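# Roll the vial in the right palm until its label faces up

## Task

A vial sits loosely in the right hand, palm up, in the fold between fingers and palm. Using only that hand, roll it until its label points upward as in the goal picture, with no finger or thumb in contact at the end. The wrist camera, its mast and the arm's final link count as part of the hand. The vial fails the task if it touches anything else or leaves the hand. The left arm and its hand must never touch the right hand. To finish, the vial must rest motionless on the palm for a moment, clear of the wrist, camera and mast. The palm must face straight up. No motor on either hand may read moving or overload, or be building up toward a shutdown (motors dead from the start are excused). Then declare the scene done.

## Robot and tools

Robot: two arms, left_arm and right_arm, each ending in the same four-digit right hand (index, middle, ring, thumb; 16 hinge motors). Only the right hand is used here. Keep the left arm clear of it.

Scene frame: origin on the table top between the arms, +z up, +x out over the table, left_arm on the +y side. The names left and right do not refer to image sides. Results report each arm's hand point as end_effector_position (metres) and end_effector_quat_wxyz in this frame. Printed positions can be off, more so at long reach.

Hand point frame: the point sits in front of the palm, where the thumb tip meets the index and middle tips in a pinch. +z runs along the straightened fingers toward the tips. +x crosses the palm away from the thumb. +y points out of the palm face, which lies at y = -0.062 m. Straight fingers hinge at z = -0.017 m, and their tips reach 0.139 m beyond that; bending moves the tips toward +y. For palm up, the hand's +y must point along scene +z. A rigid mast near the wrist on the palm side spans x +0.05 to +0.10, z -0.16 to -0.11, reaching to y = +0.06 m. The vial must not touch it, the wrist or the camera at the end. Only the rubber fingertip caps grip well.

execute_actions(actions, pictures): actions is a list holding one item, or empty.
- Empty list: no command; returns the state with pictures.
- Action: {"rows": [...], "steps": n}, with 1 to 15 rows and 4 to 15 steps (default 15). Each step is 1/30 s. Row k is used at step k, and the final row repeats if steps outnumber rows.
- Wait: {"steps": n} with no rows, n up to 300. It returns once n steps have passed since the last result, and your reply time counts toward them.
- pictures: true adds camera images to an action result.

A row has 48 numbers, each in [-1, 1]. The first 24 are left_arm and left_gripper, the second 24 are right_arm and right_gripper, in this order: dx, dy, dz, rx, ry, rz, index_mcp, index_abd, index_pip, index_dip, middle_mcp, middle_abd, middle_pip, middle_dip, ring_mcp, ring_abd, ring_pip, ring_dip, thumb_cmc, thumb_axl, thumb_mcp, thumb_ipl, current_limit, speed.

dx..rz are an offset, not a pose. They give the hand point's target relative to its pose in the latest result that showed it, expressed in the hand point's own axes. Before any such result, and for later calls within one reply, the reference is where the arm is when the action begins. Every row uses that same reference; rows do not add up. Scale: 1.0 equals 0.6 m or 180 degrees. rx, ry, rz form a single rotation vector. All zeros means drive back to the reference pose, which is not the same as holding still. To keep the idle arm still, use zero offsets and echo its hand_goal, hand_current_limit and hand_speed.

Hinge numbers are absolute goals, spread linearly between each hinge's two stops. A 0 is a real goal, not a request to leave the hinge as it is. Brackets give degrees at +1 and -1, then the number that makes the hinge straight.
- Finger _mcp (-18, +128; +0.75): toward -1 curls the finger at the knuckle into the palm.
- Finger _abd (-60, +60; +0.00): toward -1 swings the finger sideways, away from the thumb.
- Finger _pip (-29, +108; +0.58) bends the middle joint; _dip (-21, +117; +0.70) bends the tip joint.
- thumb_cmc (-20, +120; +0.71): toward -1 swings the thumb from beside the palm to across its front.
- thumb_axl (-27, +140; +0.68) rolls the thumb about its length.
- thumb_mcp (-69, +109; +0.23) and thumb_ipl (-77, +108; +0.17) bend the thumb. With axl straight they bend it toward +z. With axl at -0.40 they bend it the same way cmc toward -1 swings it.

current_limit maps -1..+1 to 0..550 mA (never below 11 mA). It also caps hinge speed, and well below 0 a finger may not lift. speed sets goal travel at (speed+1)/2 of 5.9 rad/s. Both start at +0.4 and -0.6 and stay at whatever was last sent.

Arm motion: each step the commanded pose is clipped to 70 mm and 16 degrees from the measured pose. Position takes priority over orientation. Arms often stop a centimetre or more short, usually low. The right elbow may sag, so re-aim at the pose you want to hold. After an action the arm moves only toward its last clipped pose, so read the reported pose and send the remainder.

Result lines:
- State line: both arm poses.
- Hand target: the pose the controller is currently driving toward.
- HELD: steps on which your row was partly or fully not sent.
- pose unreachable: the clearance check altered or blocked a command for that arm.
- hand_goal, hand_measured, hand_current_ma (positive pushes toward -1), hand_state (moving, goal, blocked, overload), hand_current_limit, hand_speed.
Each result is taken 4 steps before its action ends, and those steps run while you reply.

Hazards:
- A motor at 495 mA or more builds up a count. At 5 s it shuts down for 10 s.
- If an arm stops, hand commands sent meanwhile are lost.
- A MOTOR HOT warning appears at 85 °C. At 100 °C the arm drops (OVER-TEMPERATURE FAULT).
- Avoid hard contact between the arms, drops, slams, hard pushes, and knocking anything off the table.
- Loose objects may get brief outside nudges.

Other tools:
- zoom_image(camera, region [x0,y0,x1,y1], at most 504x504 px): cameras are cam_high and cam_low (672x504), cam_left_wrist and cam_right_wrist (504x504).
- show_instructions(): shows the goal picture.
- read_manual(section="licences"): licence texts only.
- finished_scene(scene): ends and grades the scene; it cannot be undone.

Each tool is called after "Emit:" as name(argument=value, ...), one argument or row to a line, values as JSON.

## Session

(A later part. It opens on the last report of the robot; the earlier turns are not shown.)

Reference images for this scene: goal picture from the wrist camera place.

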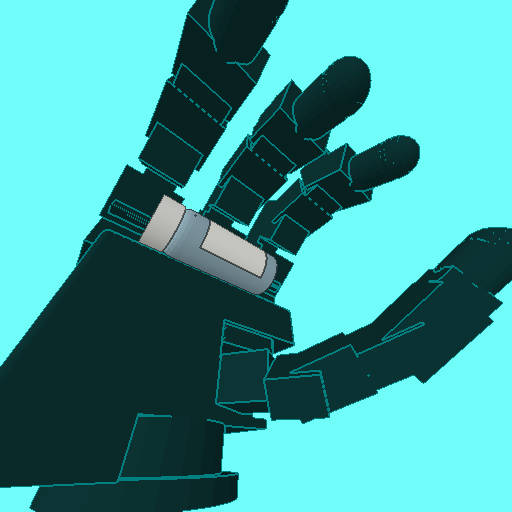

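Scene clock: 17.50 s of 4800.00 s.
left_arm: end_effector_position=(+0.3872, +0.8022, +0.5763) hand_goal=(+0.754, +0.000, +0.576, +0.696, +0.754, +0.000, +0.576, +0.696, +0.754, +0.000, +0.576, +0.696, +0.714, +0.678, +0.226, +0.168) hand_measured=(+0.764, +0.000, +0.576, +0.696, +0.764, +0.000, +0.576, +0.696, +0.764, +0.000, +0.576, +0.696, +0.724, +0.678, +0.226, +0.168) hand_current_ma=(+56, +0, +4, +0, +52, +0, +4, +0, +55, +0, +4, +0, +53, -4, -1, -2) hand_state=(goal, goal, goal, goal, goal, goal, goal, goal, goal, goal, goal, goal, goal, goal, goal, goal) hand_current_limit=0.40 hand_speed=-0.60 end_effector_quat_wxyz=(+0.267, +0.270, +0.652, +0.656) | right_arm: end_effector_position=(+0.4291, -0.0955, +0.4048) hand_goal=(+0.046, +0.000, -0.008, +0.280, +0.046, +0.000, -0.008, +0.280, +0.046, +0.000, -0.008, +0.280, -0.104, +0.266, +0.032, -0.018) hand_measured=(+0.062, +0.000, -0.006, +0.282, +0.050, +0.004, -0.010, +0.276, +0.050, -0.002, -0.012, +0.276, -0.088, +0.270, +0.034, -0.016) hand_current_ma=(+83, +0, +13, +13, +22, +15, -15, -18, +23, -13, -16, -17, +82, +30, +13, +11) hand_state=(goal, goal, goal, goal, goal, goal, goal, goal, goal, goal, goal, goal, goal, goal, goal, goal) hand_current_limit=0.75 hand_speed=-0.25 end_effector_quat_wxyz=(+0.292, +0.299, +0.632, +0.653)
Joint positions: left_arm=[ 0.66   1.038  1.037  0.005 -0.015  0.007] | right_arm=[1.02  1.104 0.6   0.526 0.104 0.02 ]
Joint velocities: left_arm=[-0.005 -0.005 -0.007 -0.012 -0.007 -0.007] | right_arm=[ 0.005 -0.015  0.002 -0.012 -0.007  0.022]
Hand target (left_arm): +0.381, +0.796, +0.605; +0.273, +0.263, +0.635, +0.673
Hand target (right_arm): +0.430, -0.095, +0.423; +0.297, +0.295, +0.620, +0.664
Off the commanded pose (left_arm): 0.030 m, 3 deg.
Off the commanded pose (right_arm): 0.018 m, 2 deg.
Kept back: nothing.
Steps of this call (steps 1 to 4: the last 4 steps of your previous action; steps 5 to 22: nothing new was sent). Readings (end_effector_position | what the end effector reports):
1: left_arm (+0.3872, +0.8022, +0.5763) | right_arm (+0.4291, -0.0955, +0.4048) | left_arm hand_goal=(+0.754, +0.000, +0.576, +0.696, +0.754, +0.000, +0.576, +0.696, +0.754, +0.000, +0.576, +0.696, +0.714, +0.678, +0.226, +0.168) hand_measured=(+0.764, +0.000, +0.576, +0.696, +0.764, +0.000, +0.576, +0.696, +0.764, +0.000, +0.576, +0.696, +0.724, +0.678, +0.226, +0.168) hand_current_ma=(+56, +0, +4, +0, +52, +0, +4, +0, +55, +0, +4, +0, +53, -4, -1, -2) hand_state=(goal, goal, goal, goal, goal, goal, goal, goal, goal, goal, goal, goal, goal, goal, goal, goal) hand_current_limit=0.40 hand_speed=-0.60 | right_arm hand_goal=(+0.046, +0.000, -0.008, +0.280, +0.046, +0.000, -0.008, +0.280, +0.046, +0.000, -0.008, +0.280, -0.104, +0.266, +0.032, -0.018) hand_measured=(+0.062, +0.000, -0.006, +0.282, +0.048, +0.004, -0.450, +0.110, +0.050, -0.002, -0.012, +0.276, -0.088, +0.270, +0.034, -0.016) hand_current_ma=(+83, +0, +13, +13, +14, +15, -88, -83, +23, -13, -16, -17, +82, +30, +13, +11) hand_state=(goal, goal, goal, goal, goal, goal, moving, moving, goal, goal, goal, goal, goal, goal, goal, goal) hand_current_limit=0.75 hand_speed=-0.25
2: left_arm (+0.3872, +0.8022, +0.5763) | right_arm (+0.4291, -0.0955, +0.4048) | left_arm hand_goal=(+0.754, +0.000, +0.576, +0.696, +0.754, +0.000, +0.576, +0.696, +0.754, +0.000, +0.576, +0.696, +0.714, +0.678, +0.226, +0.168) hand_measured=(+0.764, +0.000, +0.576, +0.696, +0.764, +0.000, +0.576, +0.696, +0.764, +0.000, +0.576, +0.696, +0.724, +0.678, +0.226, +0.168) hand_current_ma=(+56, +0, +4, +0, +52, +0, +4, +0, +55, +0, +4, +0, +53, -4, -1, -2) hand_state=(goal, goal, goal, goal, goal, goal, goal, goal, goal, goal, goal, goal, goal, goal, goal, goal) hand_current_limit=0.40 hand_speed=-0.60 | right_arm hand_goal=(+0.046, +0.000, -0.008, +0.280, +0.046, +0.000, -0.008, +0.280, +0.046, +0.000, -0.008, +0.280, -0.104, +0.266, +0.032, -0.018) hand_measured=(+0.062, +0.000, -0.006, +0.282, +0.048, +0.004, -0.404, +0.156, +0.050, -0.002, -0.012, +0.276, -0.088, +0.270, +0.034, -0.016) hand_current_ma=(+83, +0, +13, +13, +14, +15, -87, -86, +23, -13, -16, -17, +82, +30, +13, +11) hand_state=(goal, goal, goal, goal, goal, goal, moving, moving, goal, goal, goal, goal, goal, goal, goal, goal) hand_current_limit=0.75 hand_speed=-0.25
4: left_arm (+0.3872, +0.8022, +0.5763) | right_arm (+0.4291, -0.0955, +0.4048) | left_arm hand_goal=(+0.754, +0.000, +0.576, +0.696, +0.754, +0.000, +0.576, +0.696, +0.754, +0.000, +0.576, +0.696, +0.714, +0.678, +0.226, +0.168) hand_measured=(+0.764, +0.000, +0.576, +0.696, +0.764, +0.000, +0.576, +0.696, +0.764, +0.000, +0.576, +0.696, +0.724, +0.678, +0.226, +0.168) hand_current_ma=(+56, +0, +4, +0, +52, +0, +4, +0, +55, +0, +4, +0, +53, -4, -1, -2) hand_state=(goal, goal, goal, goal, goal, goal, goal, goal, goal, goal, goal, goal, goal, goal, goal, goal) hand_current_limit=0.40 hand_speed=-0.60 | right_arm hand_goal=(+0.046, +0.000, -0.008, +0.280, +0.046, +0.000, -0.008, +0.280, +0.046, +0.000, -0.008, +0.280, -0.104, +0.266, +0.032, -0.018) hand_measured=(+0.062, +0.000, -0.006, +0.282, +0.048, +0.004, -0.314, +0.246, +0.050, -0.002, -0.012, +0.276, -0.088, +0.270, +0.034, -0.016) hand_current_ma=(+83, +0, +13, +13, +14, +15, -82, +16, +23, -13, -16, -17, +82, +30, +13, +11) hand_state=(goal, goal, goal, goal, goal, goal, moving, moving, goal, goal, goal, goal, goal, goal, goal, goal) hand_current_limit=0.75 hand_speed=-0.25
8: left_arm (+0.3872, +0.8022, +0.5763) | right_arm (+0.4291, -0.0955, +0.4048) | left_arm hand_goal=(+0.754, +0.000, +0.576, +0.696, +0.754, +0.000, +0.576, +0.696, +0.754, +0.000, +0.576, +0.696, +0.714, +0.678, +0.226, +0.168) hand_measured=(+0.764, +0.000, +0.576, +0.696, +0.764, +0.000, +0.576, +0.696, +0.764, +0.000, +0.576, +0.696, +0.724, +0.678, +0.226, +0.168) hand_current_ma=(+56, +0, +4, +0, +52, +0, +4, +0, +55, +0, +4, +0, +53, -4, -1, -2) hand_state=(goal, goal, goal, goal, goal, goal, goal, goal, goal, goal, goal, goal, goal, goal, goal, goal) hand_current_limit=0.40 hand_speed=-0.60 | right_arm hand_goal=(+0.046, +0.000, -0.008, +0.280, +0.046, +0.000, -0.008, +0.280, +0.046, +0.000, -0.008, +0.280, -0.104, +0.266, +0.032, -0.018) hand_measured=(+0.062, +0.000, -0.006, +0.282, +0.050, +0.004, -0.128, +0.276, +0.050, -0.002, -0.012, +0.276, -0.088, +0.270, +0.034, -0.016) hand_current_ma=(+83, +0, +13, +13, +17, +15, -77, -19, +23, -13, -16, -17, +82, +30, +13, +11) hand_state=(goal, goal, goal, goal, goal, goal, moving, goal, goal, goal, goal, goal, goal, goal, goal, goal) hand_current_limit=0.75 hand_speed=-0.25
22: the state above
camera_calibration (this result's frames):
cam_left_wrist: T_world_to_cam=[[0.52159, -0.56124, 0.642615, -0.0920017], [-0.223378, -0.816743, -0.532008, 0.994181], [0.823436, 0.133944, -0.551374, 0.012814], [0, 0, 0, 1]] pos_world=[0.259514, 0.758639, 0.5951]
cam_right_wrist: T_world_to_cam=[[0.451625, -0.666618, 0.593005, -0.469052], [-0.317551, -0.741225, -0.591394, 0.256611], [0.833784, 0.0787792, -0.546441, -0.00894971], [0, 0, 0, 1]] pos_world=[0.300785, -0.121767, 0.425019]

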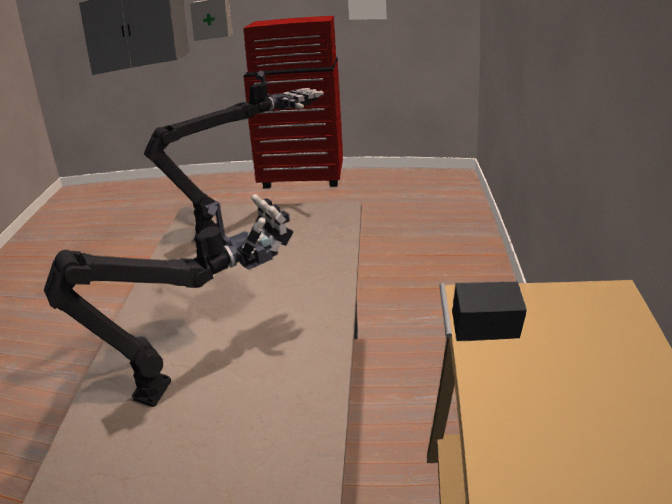

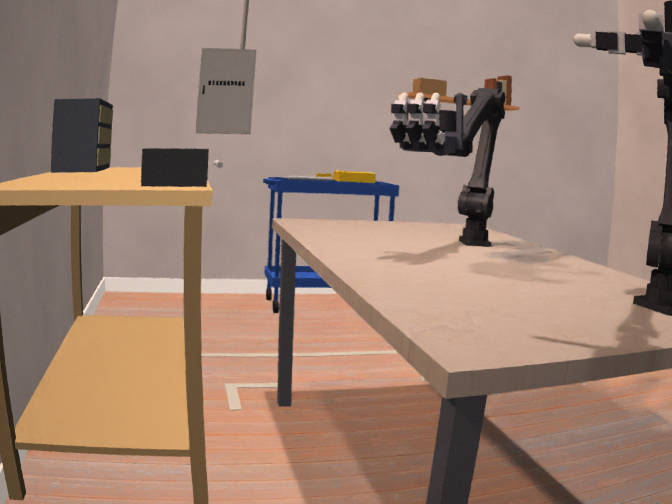

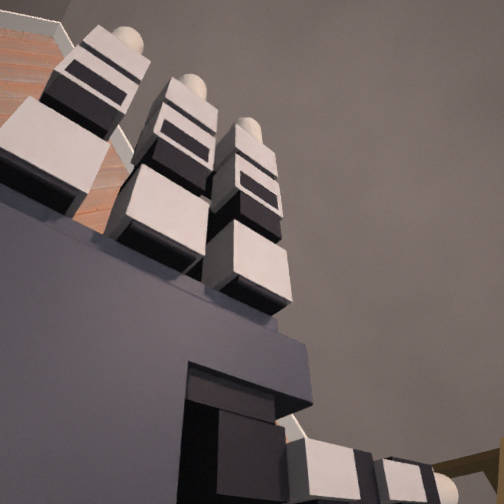

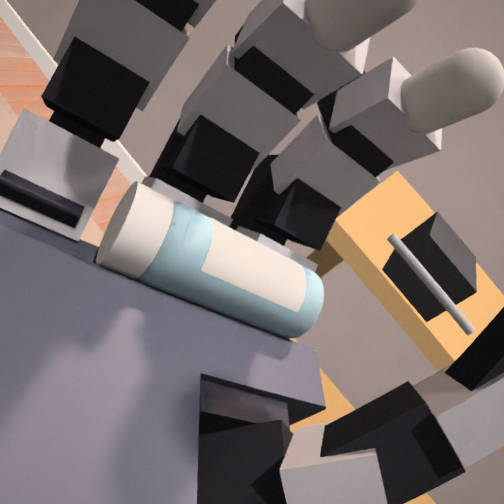

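Emit:
execute_actions(
  actions=[],
)

Scene clock: 17.67 s of 4800.00 s.
left_arm: end_effector_position=(+0.3872, +0.8022, +0.5763) hand_goal=(+0.754, +0.000, +0.576, +0.696, +0.754, +0.000, +0.576, +0.696, +0.754, +0.000, +0.576, +0.696, +0.714, +0.678, +0.226, +0.168) hand_measured=(+0.764, +0.000, +0.576, +0.696, +0.764, +0.000, +0.576, +0.696, +0.764, +0.000, +0.576, +0.696, +0.724, +0.678, +0.226, +0.168) hand_current_ma=(+56, +0, +4, +0, +52, +0, +4, +0, +55, +0, +4, +0, +53, -4, -1, -2) hand_state=(goal, goal, goal, goal, goal, goal, goal, goal, goal, goal, goal, goal, goal, goal, goal, goal) hand_current_limit=0.40 hand_speed=-0.60 end_effector_quat_wxyz=(+0.267, +0.270, +0.652, +0.656) | right_arm: end_effector_position=(+0.4291, -0.0955, +0.4048) hand_goal=(+0.046, +0.000, -0.008, +0.280, +0.046, +0.000, -0.008, +0.280, +0.046, +0.000, -0.008, +0.280, -0.104, +0.266, +0.032, -0.018) hand_measured=(+0.062, +0.000, -0.006, +0.282, +0.050, +0.004, -0.010, +0.276, +0.050, -0.002, -0.012, +0.276, -0.088, +0.270, +0.034, -0.016) hand_current_ma=(+83, +0, +13, +13, +22, +15, -15, -18, +23, -13, -16, -17, +82, +30, +13, +11) hand_state=(goal, goal, goal, goal, goal, goal, goal, goal, goal, goal, goal, goal, goal, goal, goal, goal) hand_current_limit=0.75 hand_speed=-0.25 end_effector_quat_wxyz=(+0.292, +0.299, +0.632, +0.653)
Joint positions: left_arm=[ 0.66   1.038  1.037  0.005 -0.015  0.007] | right_arm=[1.02  1.104 0.6   0.526 0.104 0.02 ]
Joint velocities: left_arm=[-0.015  0.005 -0.012  0.017  0.022  0.007] | right_arm=[-0.015  0.015 -0.012  0.012  0.022  0.022]
Hand target (left_arm): +0.381, +0.796, +0.605; +0.273, +0.263, +0.635, +0.673
Hand target (right_arm): +0.430, -0.095, +0.423; +0.297, +0.295, +0.620, +0.664
Off the commanded pose (left_arm): 0.030 m, 3 deg.
Off the commanded pose (right_arm): 0.018 m, 2 deg.
Kept back: nothing.
Steps of this call (steps 1 to 5: nothing new was sent). Readings (end_effector_position | what the end effector reports):
1: left_arm (+0.3872, +0.8022, +0.5763) | right_arm (+0.4291, -0.0955, +0.4048) | left_arm hand_goal=(+0.754, +0.000, +0.576, +0.696, +0.754, +0.000, +0.576, +0.696, +0.754, +0.000, +0.576, +0.696, +0.714, +0.678, +0.226, +0.168) hand_measured=(+0.764, +0.000, +0.576, +0.696, +0.764, +0.000, +0.576, +0.696, +0.764, +0.000, +0.576, +0.696, +0.724, +0.678, +0.226, +0.168) hand_current_ma=(+56, +0, +4, +0, +52, +0, +4, +0, +55, +0, +4, +0, +53, -4, -1, -2) hand_state=(goal, goal, goal, goal, goal, goal, goal, goal, goal, goal, goal, goal, goal, goal, goal, goal) hand_current_limit=0.40 hand_speed=-0.60 | right_arm hand_goal=(+0.046, +0.000, -0.008, +0.280, +0.046, +0.000, -0.008, +0.280, +0.046, +0.000, -0.008, +0.280, -0.104, +0.266, +0.032, -0.018) hand_measured=(+0.062, +0.000, -0.006, +0.282, +0.050, +0.004, -0.010, +0.276, +0.050, -0.002, -0.012, +0.276, -0.088, +0.270, +0.034, -0.016) hand_current_ma=(+83, +0, +13, +13, +22, +15, -15, -18, +23, -13, -16, -17, +82, +30, +13, +11) hand_state=(goal, goal, goal, goal, goal, goal, goal, goal, goal, goal, goal, goal, goal, goal, goal, goal) hand_current_limit=0.75 hand_speed=-0.25
2: left_arm (+0.3872, +0.8022, +0.5763) | right_arm (+0.4291, -0.0955, +0.4048) | left_arm hand_goal=(+0.754, +0.000, +0.576, +0.696, +0.754, +0.000, +0.576, +0.696, +0.754, +0.000, +0.576, +0.696, +0.714, +0.678, +0.226, +0.168) hand_measured=(+0.764, +0.000, +0.576, +0.696, +0.764, +0.000, +0.576, +0.696, +0.764, +0.000, +0.576, +0.696, +0.724, +0.678, +0.226, +0.168) hand_current_ma=(+56, +0, +4, +0, +52, +0, +4, +0, +55, +0, +4, +0, +53, -4, -1, -2) hand_state=(goal, goal, goal, goal, goal, goal, goal, goal, goal, goal, goal, goal, goal, goal, goal, goal) hand_current_limit=0.40 hand_speed=-0.60 | right_arm hand_goal=(+0.046, +0.000, -0.008, +0.280, +0.046, +0.000, -0.008, +0.280, +0.046, +0.000, -0.008, +0.280, -0.104, +0.266, +0.032, -0.018) hand_measured=(+0.062, +0.000, -0.006, +0.282, +0.050, +0.004, -0.010, +0.276, +0.050, -0.002, -0.012, +0.276, -0.088, +0.270, +0.034, -0.016) hand_current_ma=(+83, +0, +13, +13, +22, +15, -15, -18, +23, -13, -16, -17, +82, +30, +13, +11) hand_state=(goal, goal, goal, goal, goal, goal, goal, goal, goal, goal, goal, goal, goal, goal, goal, goal) hand_current_limit=0.75 hand_speed=-0.25
4: left_arm (+0.3872, +0.8022, +0.5763) | right_arm (+0.4291, -0.0955, +0.4048) | left_arm hand_goal=(+0.754, +0.000, +0.576, +0.696, +0.754, +0.000, +0.576, +0.696, +0.754, +0.000, +0.576, +0.696, +0.714, +0.678, +0.226, +0.168) hand_measured=(+0.764, +0.000, +0.576, +0.696, +0.764, +0.000, +0.576, +0.696, +0.764, +0.000, +0.576, +0.696, +0.724, +0.678, +0.226, +0.168) hand_current_ma=(+56, +0, +4, +0, +52, +0, +4, +0, +55, +0, +4, +0, +53, -4, -1, -2) hand_state=(goal, goal, goal, goal, goal, goal, goal, goal, goal, goal, goal, goal, goal, goal, goal, goal) hand_current_limit=0.40 hand_speed=-0.60 | right_arm hand_goal=(+0.046, +0.000, -0.008, +0.280, +0.046, +0.000, -0.008, +0.280, +0.046, +0.000, -0.008, +0.280, -0.104, +0.266, +0.032, -0.018) hand_measured=(+0.062, +0.000, -0.006, +0.282, +0.050, +0.004, -0.010, +0.276, +0.050, -0.002, -0.012, +0.276, -0.088, +0.270, +0.034, -0.016) hand_current_ma=(+83, +0, +13, +13, +22, +15, -15, -18, +23, -13, -16, -17, +82, +30, +13, +11) hand_state=(goal, goal, goal, goal, goal, goal, goal, goal, goal, goal, goal, goal, goal, goal, goal, goal) hand_current_limit=0.75 hand_speed=-0.25
5: the state above
camera_calibration (this result's frames):
cam_left_wrist: T_world_to_cam=[[0.52159, -0.56124, 0.642615, -0.0920017], [-0.223378, -0.816743, -0.532008, 0.994181], [0.823436, 0.133944, -0.551374, 0.012814], [0, 0, 0, 1]] pos_world=[0.259514, 0.758639, 0.5951]
cam_right_wrist: T_world_to_cam=[[0.451625, -0.666618, 0.593005, -0.469052], [-0.317551, -0.741225, -0.591394, 0.256611], [0.833784, 0.0787792, -0.546441, -0.00894971], [0, 0, 0, 1]] pos_world=[0.300785, -0.121767, 0.425019]

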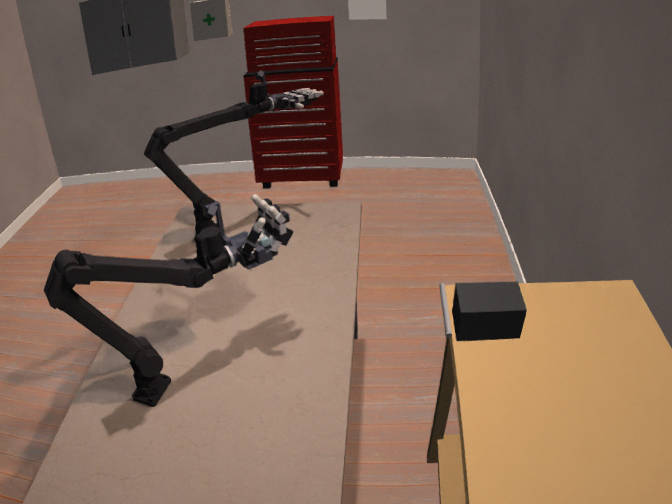

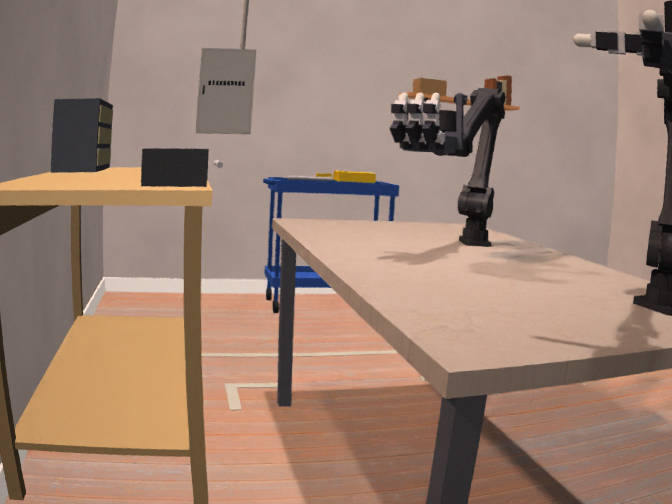

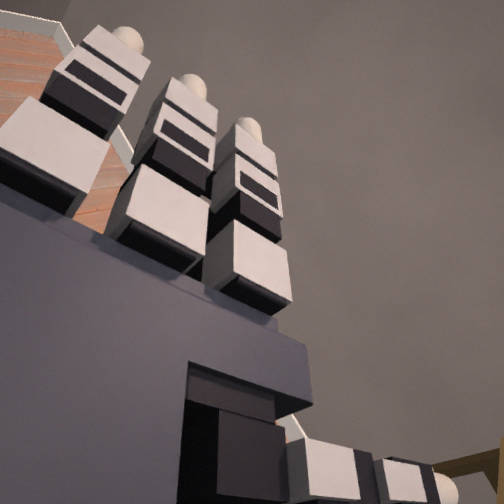

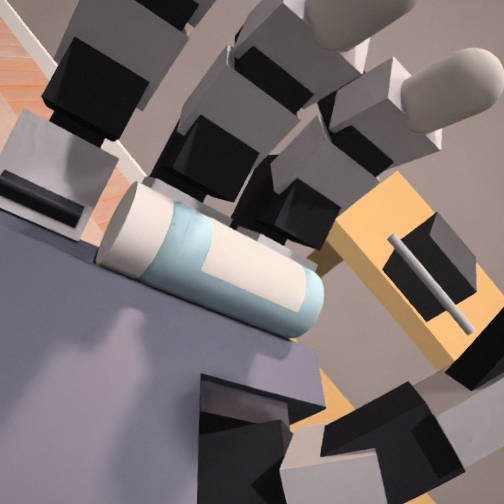

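Emit:
execute_actions(
  actions=[
    {"steps": 20},
  ],
  pictures=true,
)

Scene clock: 18.33 s of 4800.00 s.
left_arm: end_effector_position=(+0.3872, +0.8022, +0.5763) hand_goal=(+0.754, +0.000, +0.576, +0.696, +0.754, +0.000, +0.576, +0.696, +0.754, +0.000, +0.576, +0.696, +0.714, +0.678, +0.226, +0.168) hand_measured=(+0.764, +0.000, +0.576, +0.696, +0.764, +0.000, +0.576, +0.696, +0.764, +0.000, +0.576, +0.696, +0.724, +0.678, +0.226, +0.168) hand_current_ma=(+56, +0, +4, +0, +52, +0, +4, +0, +55, +0, +4, +0, +53, -4, -1, -2) hand_state=(goal, goal, goal, goal, goal, goal, goal, goal, goal, goal, goal, goal, goal, goal, goal, goal) hand_current_limit=0.40 hand_speed=-0.60 end_effector_quat_wxyz=(+0.267, +0.270, +0.652, +0.656) | right_arm: end_effector_position=(+0.4291, -0.0955, +0.4048) hand_goal=(+0.046, +0.000, -0.008, +0.280, +0.046, +0.000, -0.008, +0.280, +0.046, +0.000, -0.008, +0.280, -0.104, +0.266, +0.032, -0.018) hand_measured=(+0.062, +0.000, -0.006, +0.282, +0.050, +0.004, -0.010, +0.276, +0.050, -0.002, -0.012, +0.276, -0.088, +0.270, +0.034, -0.016) hand_current_ma=(+83, +0, +13, +13, +22, +15, -15, -18, +23, -13, -16, -17, +82, +30, +13, +11) hand_state=(goal, goal, goal, goal, goal, goal, goal, goal, goal, goal, goal, goal, goal, goal, goal, goal) hand_current_limit=0.75 hand_speed=-0.25 end_effector_quat_wxyz=(+0.292, +0.299, +0.632, +0.653)
Joint positions: left_arm=[ 0.66   1.038  1.037  0.005 -0.015  0.007] | right_arm=[1.02  1.104 0.6   0.526 0.104 0.02 ]
Joint velocities: left_arm=[-0.005 -0.005 -0.027  0.012 -0.007 -0.007] | right_arm=[-0.015 -0.005  0.012 -0.012 -0.037 -0.022]
Hand target (left_arm): +0.381, +0.796, +0.605; +0.273, +0.263, +0.635, +0.673
Hand target (right_arm): +0.430, -0.095, +0.423; +0.297, +0.295, +0.620, +0.664
Off the commanded pose (left_arm): 0.030 m, 3 deg.
Off the commanded pose (right_arm): 0.018 m, 2 deg.
Kept back: nothing.
Steps of this call (steps 1 to 20: nothing new was sent). Readings (end_effector_position | what the end effector reports):
1: left_arm (+0.3872, +0.8022, +0.5763) | right_arm (+0.4291, -0.0955, +0.4048) | left_arm hand_goal=(+0.754, +0.000, +0.576, +0.696, +0.754, +0.000, +0.576, +0.696, +0.754, +0.000, +0.576, +0.696, +0.714, +0.678, +0.226, +0.168) hand_measured=(+0.764, +0.000, +0.576, +0.696, +0.764, +0.000, +0.576, +0.696, +0.764, +0.000, +0.576, +0.696, +0.724, +0.678, +0.226, +0.168) hand_current_ma=(+56, +0, +4, +0, +52, +0, +4, +0, +55, +0, +4, +0, +53, -4, -1, -2) hand_state=(goal, goal, goal, goal, goal, goal, goal, goal, goal, goal, goal, goal, goal, goal, goal, goal) hand_current_limit=0.40 hand_speed=-0.60 | right_arm hand_goal=(+0.046, +0.000, -0.008, +0.280, +0.046, +0.000, -0.008, +0.280, +0.046, +0.000, -0.008, +0.280, -0.104, +0.266, +0.032, -0.018) hand_measured=(+0.062, +0.000, -0.006, +0.282, +0.050, +0.004, -0.010, +0.276, +0.050, -0.002, -0.012, +0.276, -0.088, +0.270, +0.034, -0.016) hand_current_ma=(+83, +0, +13, +13, +22, +15, -15, -18, +23, -13, -16, -17, +82, +30, +13, +11) hand_state=(goal, goal, goal, goal, goal, goal, goal, goal, goal, goal, goal, goal, goal, goal, goal, goal) hand_current_limit=0.75 hand_speed=-0.25
2: left_arm (+0.3872, +0.8022, +0.5763) | right_arm (+0.4291, -0.0955, +0.4048) | left_arm hand_goal=(+0.754, +0.000, +0.576, +0.696, +0.754, +0.000, +0.576, +0.696, +0.754, +0.000, +0.576, +0.696, +0.714, +0.678, +0.226, +0.168) hand_measured=(+0.764, +0.000, +0.576, +0.696, +0.764, +0.000, +0.576, +0.696, +0.764, +0.000, +0.576, +0.696, +0.724, +0.678, +0.226, +0.168) hand_current_ma=(+56, +0, +4, +0, +52, +0, +4, +0, +55, +0, +4, +0, +53, -4, -1, -2) hand_state=(goal, goal, goal, goal, goal, goal, goal, goal, goal, goal, goal, goal, goal, goal, goal, goal) hand_current_limit=0.40 hand_speed=-0.60 | right_arm hand_goal=(+0.046, +0.000, -0.008, +0.280, +0.046, +0.000, -0.008, +0.280, +0.046, +0.000, -0.008, +0.280, -0.104, +0.266, +0.032, -0.018) hand_measured=(+0.062, +0.000, -0.006, +0.282, +0.050, +0.004, -0.010, +0.276, +0.050, -0.002, -0.012, +0.276, -0.088, +0.270, +0.034, -0.016) hand_current_ma=(+83, +0, +13, +13, +22, +15, -15, -18, +23, -13, -16, -17, +82, +30, +13, +11) hand_state=(goal, goal, goal, goal, goal, goal, goal, goal, goal, goal, goal, goal, goal, goal, goal, goal) hand_current_limit=0.75 hand_speed=-0.25
4: left_arm (+0.3872, +0.8022, +0.5763) | right_arm (+0.4291, -0.0955, +0.4048) | left_arm hand_goal=(+0.754, +0.000, +0.576, +0.696, +0.754, +0.000, +0.576, +0.696, +0.754, +0.000, +0.576, +0.696, +0.714, +0.678, +0.226, +0.168) hand_measured=(+0.764, +0.000, +0.576, +0.696, +0.764, +0.000, +0.576, +0.696, +0.764, +0.000, +0.576, +0.696, +0.724, +0.678, +0.226, +0.168) hand_current_ma=(+56, +0, +4, +0, +52, +0, +4, +0, +55, +0, +4, +0, +53, -4, -1, -2) hand_state=(goal, goal, goal, goal, goal, goal, goal, goal, goal, goal, goal, goal, goal, goal, goal, goal) hand_current_limit=0.40 hand_speed=-0.60 | right_arm hand_goal=(+0.046, +0.000, -0.008, +0.280, +0.046, +0.000, -0.008, +0.280, +0.046, +0.000, -0.008, +0.280, -0.104, +0.266, +0.032, -0.018) hand_measured=(+0.062, +0.000, -0.006, +0.282, +0.050, +0.004, -0.010, +0.276, +0.050, -0.002, -0.012, +0.276, -0.088, +0.270, +0.034, -0.016) hand_current_ma=(+83, +0, +13, +13, +22, +15, -15, -18, +23, -13, -16, -17, +82, +30, +13, +11) hand_state=(goal, goal, goal, goal, goal, goal, goal, goal, goal, goal, goal, goal, goal, goal, goal, goal) hand_current_limit=0.75 hand_speed=-0.25
8: left_arm (+0.3872, +0.8022, +0.5763) | right_arm (+0.4291, -0.0955, +0.4048) | left_arm hand_goal=(+0.754, +0.000, +0.576, +0.696, +0.754, +0.000, +0.576, +0.696, +0.754, +0.000, +0.576, +0.696, +0.714, +0.678, +0.226, +0.168) hand_measured=(+0.764, +0.000, +0.576, +0.696, +0.764, +0.000, +0.576, +0.696, +0.764, +0.000, +0.576, +0.696, +0.724, +0.678, +0.226, +0.168) hand_current_ma=(+56, +0, +4, +0, +52, +0, +4, +0, +55, +0, +4, +0, +53, -4, -1, -2) hand_state=(goal, goal, goal, goal, goal, goal, goal, goal, goal, goal, goal, goal, goal, goal, goal, goal) hand_current_limit=0.40 hand_speed=-0.60 | right_arm hand_goal=(+0.046, +0.000, -0.008, +0.280, +0.046, +0.000, -0.008, +0.280, +0.046, +0.000, -0.008, +0.280, -0.104, +0.266, +0.032, -0.018) hand_measured=(+0.062, +0.000, -0.006, +0.282, +0.050, +0.004, -0.010, +0.276, +0.050, -0.002, -0.012, +0.276, -0.088, +0.270, +0.034, -0.016) hand_current_ma=(+83, +0, +13, +13, +22, +15, -15, -18, +23, -13, -16, -17, +82, +30, +13, +11) hand_state=(goal, goal, goal, goal, goal, goal, goal, goal, goal, goal, goal, goal, goal, goal, goal, goal) hand_current_limit=0.75 hand_speed=-0.25
20: the state above
camera_calibration (this result's frames):
cam_left_wrist: T_world_to_cam=[[0.52159, -0.56124, 0.642615, -0.0920017], [-0.223378, -0.816743, -0.532008, 0.994181], [0.823436, 0.133944, -0.551374, 0.012814], [0, 0, 0, 1]] pos_world=[0.259514, 0.758639, 0.5951]
cam_right_wrist: T_world_to_cam=[[0.451625, -0.666618, 0.593005, -0.469052], [-0.317551, -0.741225, -0.591394, 0.256611], [0.833784, 0.0787792, -0.546441, -0.00894971], [0, 0, 0, 1]] pos_world=[0.300785, -0.121767, 0.425019]

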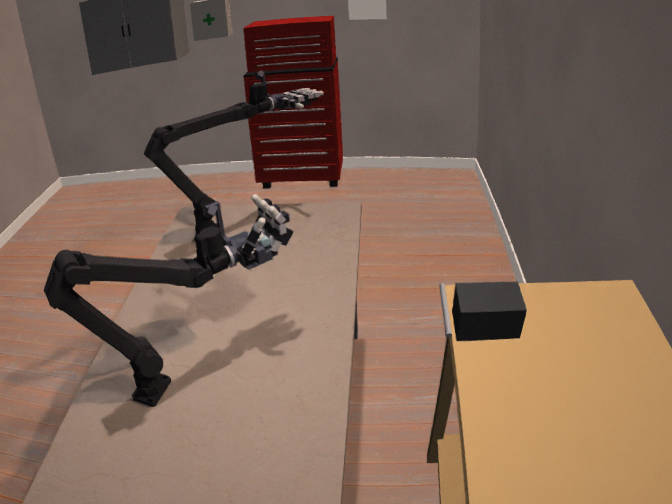

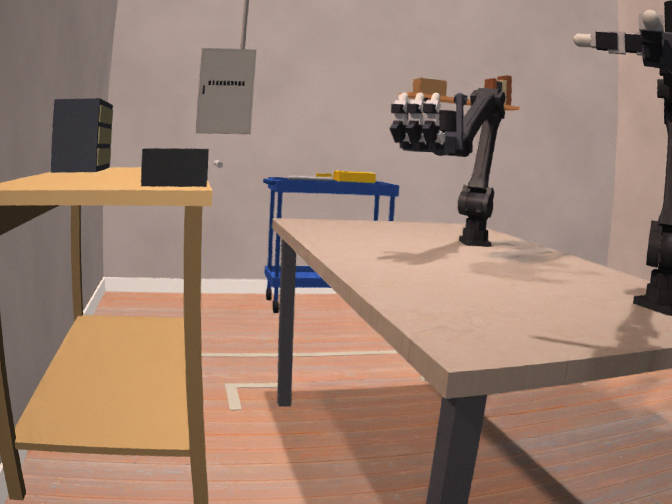

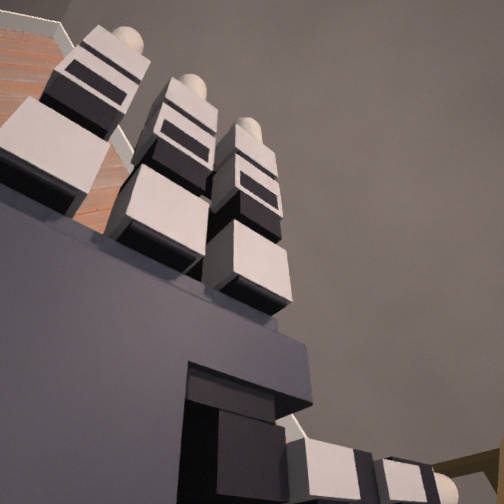

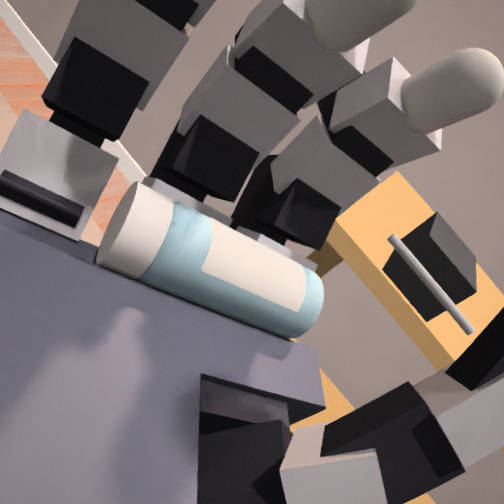

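The vial is lying still with its label up, the fingertips and thumb are clear of it, and every motor reads "goal". I'm ending the scene.

Emit:
finished_scene(
  scene=2,
)

The scene is finished: the task was done.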